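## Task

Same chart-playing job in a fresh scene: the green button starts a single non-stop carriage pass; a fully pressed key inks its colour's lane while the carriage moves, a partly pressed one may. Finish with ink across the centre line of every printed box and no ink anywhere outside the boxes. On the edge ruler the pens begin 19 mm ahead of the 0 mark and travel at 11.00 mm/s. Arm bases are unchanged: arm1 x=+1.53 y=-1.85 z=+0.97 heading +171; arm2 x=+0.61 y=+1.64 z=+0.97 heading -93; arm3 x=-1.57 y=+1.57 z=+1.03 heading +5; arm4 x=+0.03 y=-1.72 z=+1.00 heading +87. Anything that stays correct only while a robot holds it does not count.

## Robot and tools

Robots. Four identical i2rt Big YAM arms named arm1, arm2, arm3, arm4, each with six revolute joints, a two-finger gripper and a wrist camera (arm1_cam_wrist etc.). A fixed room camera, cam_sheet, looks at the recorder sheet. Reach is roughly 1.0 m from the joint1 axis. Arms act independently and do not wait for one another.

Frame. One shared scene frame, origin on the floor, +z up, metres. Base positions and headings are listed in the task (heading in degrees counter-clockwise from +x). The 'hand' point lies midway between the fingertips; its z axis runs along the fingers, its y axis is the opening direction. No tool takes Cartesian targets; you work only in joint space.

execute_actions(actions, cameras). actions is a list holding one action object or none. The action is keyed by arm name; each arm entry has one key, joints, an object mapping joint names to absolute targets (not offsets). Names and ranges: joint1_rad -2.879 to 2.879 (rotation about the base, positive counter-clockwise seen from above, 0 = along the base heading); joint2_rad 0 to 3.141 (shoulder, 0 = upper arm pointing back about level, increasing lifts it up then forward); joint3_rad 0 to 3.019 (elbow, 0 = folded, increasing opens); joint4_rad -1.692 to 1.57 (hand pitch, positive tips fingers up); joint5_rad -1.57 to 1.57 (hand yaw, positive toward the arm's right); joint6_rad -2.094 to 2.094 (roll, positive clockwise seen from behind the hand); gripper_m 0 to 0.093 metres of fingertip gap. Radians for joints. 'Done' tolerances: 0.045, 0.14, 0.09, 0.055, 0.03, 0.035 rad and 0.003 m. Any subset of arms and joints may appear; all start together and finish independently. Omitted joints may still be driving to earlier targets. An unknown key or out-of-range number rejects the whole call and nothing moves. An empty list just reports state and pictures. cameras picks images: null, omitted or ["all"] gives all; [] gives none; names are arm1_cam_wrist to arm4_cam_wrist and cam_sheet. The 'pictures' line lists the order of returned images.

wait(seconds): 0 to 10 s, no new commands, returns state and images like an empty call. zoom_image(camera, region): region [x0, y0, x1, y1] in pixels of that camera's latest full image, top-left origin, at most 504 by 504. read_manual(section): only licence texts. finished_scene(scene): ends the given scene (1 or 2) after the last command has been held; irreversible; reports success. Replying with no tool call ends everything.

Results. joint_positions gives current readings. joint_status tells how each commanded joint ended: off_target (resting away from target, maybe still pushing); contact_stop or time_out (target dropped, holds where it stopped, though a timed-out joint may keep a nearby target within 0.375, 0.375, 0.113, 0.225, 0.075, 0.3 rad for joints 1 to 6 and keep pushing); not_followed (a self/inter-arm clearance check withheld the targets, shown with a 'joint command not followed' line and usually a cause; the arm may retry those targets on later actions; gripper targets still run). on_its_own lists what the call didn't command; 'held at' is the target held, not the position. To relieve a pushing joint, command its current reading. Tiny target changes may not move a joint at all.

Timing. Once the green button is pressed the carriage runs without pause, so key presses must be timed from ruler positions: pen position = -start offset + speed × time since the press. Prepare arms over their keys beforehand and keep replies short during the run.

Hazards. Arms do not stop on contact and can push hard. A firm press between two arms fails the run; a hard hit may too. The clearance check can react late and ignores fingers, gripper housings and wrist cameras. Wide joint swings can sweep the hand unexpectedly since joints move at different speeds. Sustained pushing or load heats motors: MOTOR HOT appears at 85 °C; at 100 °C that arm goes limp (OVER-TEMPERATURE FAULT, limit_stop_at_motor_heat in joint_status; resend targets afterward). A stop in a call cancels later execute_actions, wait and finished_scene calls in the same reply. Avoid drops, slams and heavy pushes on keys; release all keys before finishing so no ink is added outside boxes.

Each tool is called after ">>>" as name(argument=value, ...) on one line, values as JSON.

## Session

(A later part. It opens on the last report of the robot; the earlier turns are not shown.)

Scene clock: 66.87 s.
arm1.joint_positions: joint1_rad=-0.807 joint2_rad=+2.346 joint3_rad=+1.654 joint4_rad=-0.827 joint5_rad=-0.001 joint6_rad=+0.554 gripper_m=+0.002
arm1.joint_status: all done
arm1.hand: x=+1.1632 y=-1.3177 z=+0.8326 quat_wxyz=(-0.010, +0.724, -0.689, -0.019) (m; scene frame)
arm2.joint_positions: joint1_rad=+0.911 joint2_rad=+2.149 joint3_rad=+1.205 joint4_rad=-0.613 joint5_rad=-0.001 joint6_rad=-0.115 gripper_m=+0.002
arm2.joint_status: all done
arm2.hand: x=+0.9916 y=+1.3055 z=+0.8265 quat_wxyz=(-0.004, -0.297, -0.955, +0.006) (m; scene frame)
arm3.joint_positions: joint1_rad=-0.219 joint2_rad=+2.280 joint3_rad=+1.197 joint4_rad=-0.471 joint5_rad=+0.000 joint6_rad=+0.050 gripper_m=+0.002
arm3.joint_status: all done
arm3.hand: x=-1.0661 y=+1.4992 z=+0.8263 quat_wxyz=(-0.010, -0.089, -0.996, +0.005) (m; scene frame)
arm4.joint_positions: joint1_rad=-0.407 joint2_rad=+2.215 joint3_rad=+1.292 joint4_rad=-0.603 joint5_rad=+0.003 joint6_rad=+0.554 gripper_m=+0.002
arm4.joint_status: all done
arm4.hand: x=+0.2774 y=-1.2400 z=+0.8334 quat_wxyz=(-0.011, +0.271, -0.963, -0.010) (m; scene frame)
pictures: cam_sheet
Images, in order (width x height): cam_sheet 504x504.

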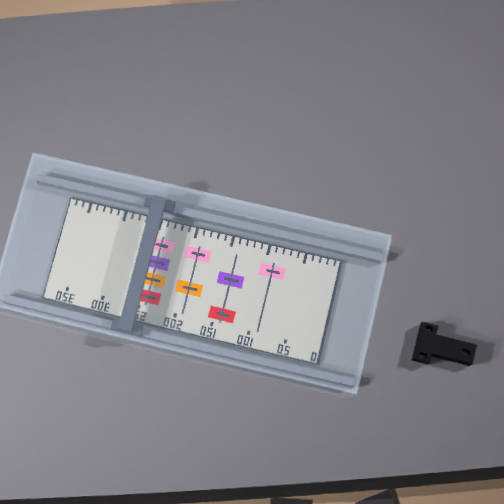

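>>> wait(seconds=10)

>>> zoom_image(camera="cam_sheet", region=[20, 170, 360, 380])

Scene clock: 77.47 s.
arm1.joint_positions: joint1_rad=-0.807 joint2_rad=+2.346 joint3_rad=+1.654 joint4_rad=-0.827 joint5_rad=-0.001 joint6_rad=+0.554 gripper_m=+0.002
arm1.joint_status: all done
arm1.hand: x=+1.1632 y=-1.3177 z=+0.8326 quat_wxyz=(-0.010, +0.724, -0.689, -0.019) (m; scene frame)
arm2.joint_positions: joint1_rad=+0.911 joint2_rad=+2.149 joint3_rad=+1.205 joint4_rad=-0.613 joint5_rad=-0.001 joint6_rad=-0.115 gripper_m=+0.002
arm2.joint_status: all done
arm2.hand: x=+0.9916 y=+1.3055 z=+0.8265 quat_wxyz=(-0.004, -0.297, -0.955, +0.006) (m; scene frame)
arm3.joint_positions: joint1_rad=-0.219 joint2_rad=+2.280 joint3_rad=+1.197 joint4_rad=-0.471 joint5_rad=+0.000 joint6_rad=+0.050 gripper_m=+0.002
arm3.joint_status: all done
arm3.hand: x=-1.0661 y=+1.4992 z=+0.8263 quat_wxyz=(-0.010, -0.089, -0.996, +0.005) (m; scene frame)
arm4.joint_positions: joint1_rad=-0.407 joint2_rad=+2.215 joint3_rad=+1.292 joint4_rad=-0.603 joint5_rad=+0.003 joint6_rad=+0.554 gripper_m=+0.002
arm4.joint_status: all done
arm4.hand: x=+0.2774 y=-1.2400 z=+0.8334 quat_wxyz=(-0.011, +0.271, -0.963, -0.010) (m; scene frame)
wait: 10.00 s; at rest from the start
pictures: arm1_cam_wrist, arm2_cam_wrist, arm3_cam_wrist, arm4_cam_wrist, cam_sheet
Images, in order (width x height): arm1_cam_wrist 504x504, arm2_cam_wrist 504x504, arm3_cam_wrist 504x504, arm4_cam_wrist 504x504, cam_sheet 504x504.

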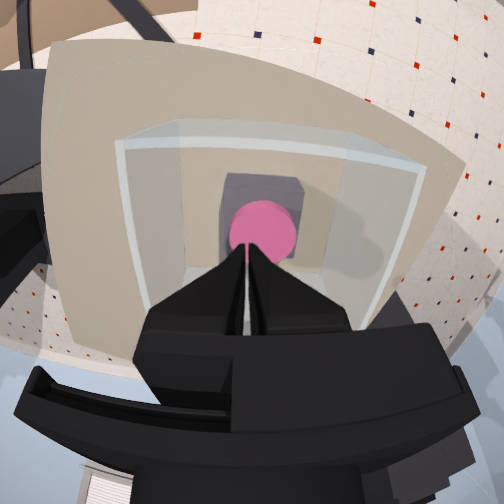

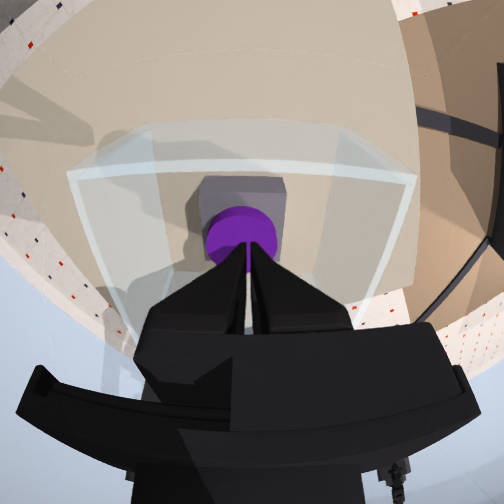

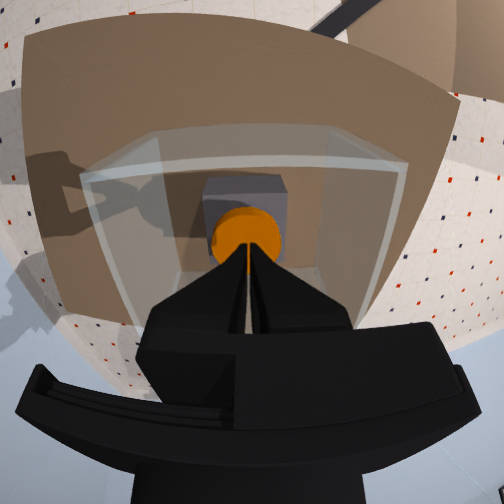

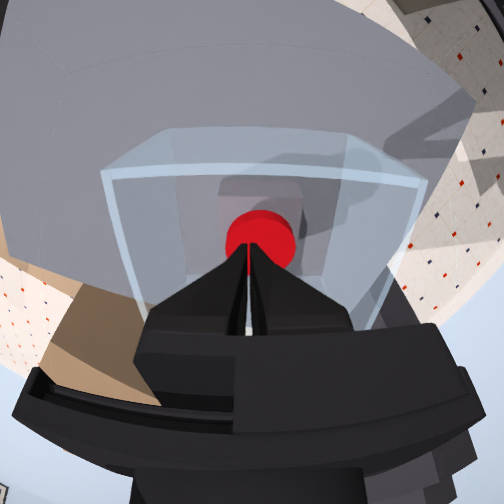

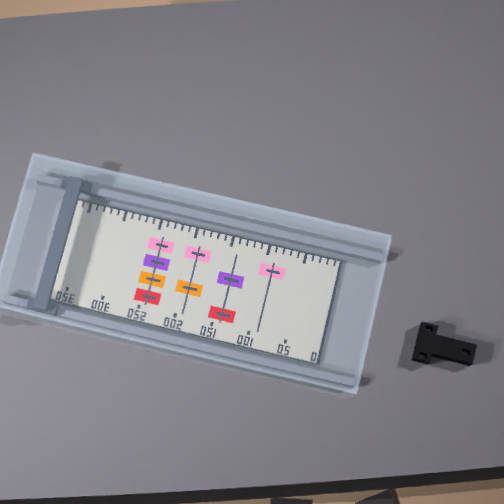

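Region (20, 170, 360, 380) of cam_sheet's 504x504 image, scaled by 1.482, with more detail than that image has; it fills the top 311 rows of this view, and the rest is white.

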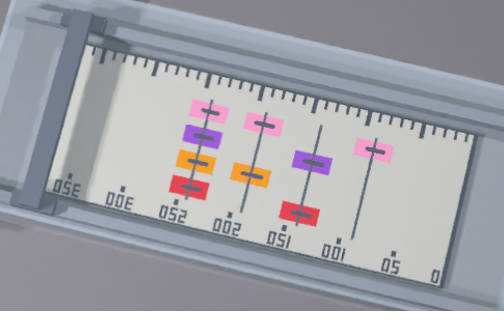

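All nine boxes have ink across their centre lines, and there is none outside the boxes. I'll wait a few more seconds so the carriage finishes its run (it costs nothing while the arms are at rest), then end the scene.

>>> wait(seconds=4)

>>> finished_scene(scene=2)

Scene clock: 81.83 s.
arm1.joint_positions: joint1_rad=-0.807 joint2_rad=+2.346 joint3_rad=+1.654 joint4_rad=-0.827 joint5_rad=-0.001 joint6_rad=+0.554 gripper_m=+0.002
arm1.joint_status: all done
arm1.hand: x=+1.1632 y=-1.3177 z=+0.8326 quat_wxyz=(-0.010, +0.724, -0.689, -0.019) (m; scene frame)
arm2.joint_positions: joint1_rad=+0.911 joint2_rad=+2.149 joint3_rad=+1.205 joint4_rad=-0.613 joint5_rad=-0.001 joint6_rad=-0.115 gripper_m=+0.002
arm2.joint_status: all done
arm2.hand: x=+0.9916 y=+1.3055 z=+0.8265 quat_wxyz=(-0.004, -0.297, -0.955, +0.006) (m; scene frame)
arm3.joint_positions: joint1_rad=-0.219 joint2_rad=+2.280 joint3_rad=+1.197 joint4_rad=-0.471 joint5_rad=+0.000 joint6_rad=+0.050 gripper_m=+0.002
arm3.joint_status: all done
arm3.hand: x=-1.0661 y=+1.4992 z=+0.8263 quat_wxyz=(-0.010, -0.089, -0.996, +0.005) (m; scene frame)
arm4.joint_positions: joint1_rad=-0.407 joint2_rad=+2.215 joint3_rad=+1.292 joint4_rad=-0.603 joint5_rad=+0.003 joint6_rad=+0.554 gripper_m=+0.002
arm4.joint_status: all done
arm4.hand: x=+0.2774 y=-1.2400 z=+0.8334 quat_wxyz=(-0.011, +0.271, -0.963, -0.010) (m; scene frame)
wait: 4.00 s; at rest from the start
pictures: arm1_cam_wrist, arm2_cam_wrist, arm3_cam_wrist, arm4_cam_wrist, cam_sheet
Images, in order (width x height): arm1_cam_wrist 504x504, arm2_cam_wrist 504x504, arm3_cam_wrist 504x504, arm4_cam_wrist 504x504, cam_sheet 504x504.

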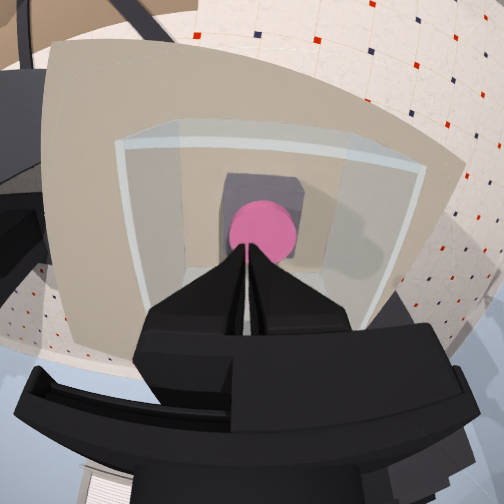

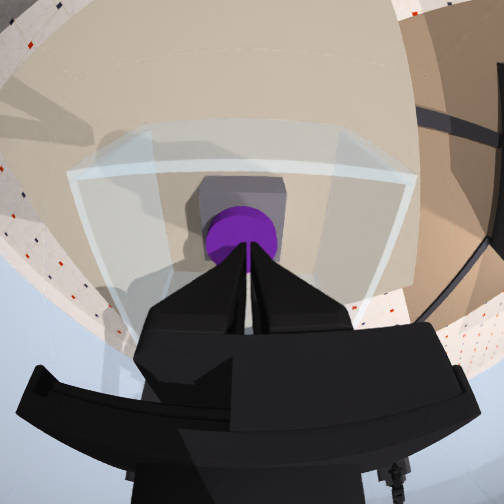

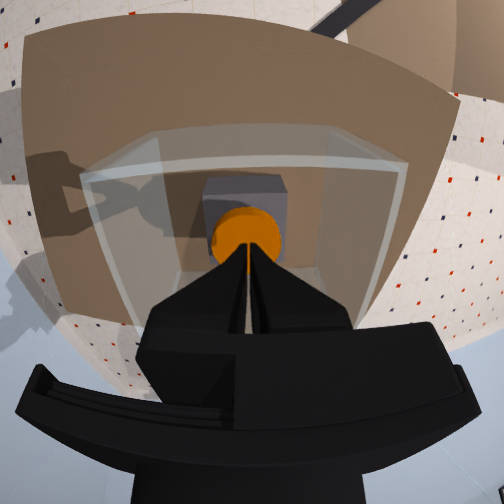

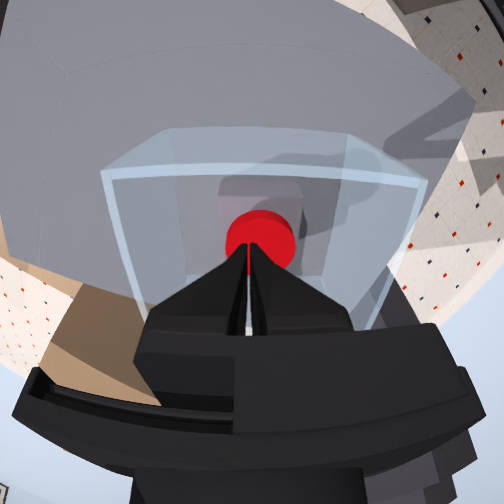

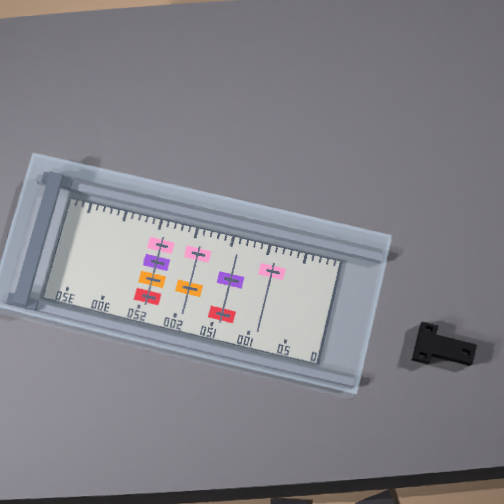

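The scene is finished: the task was done.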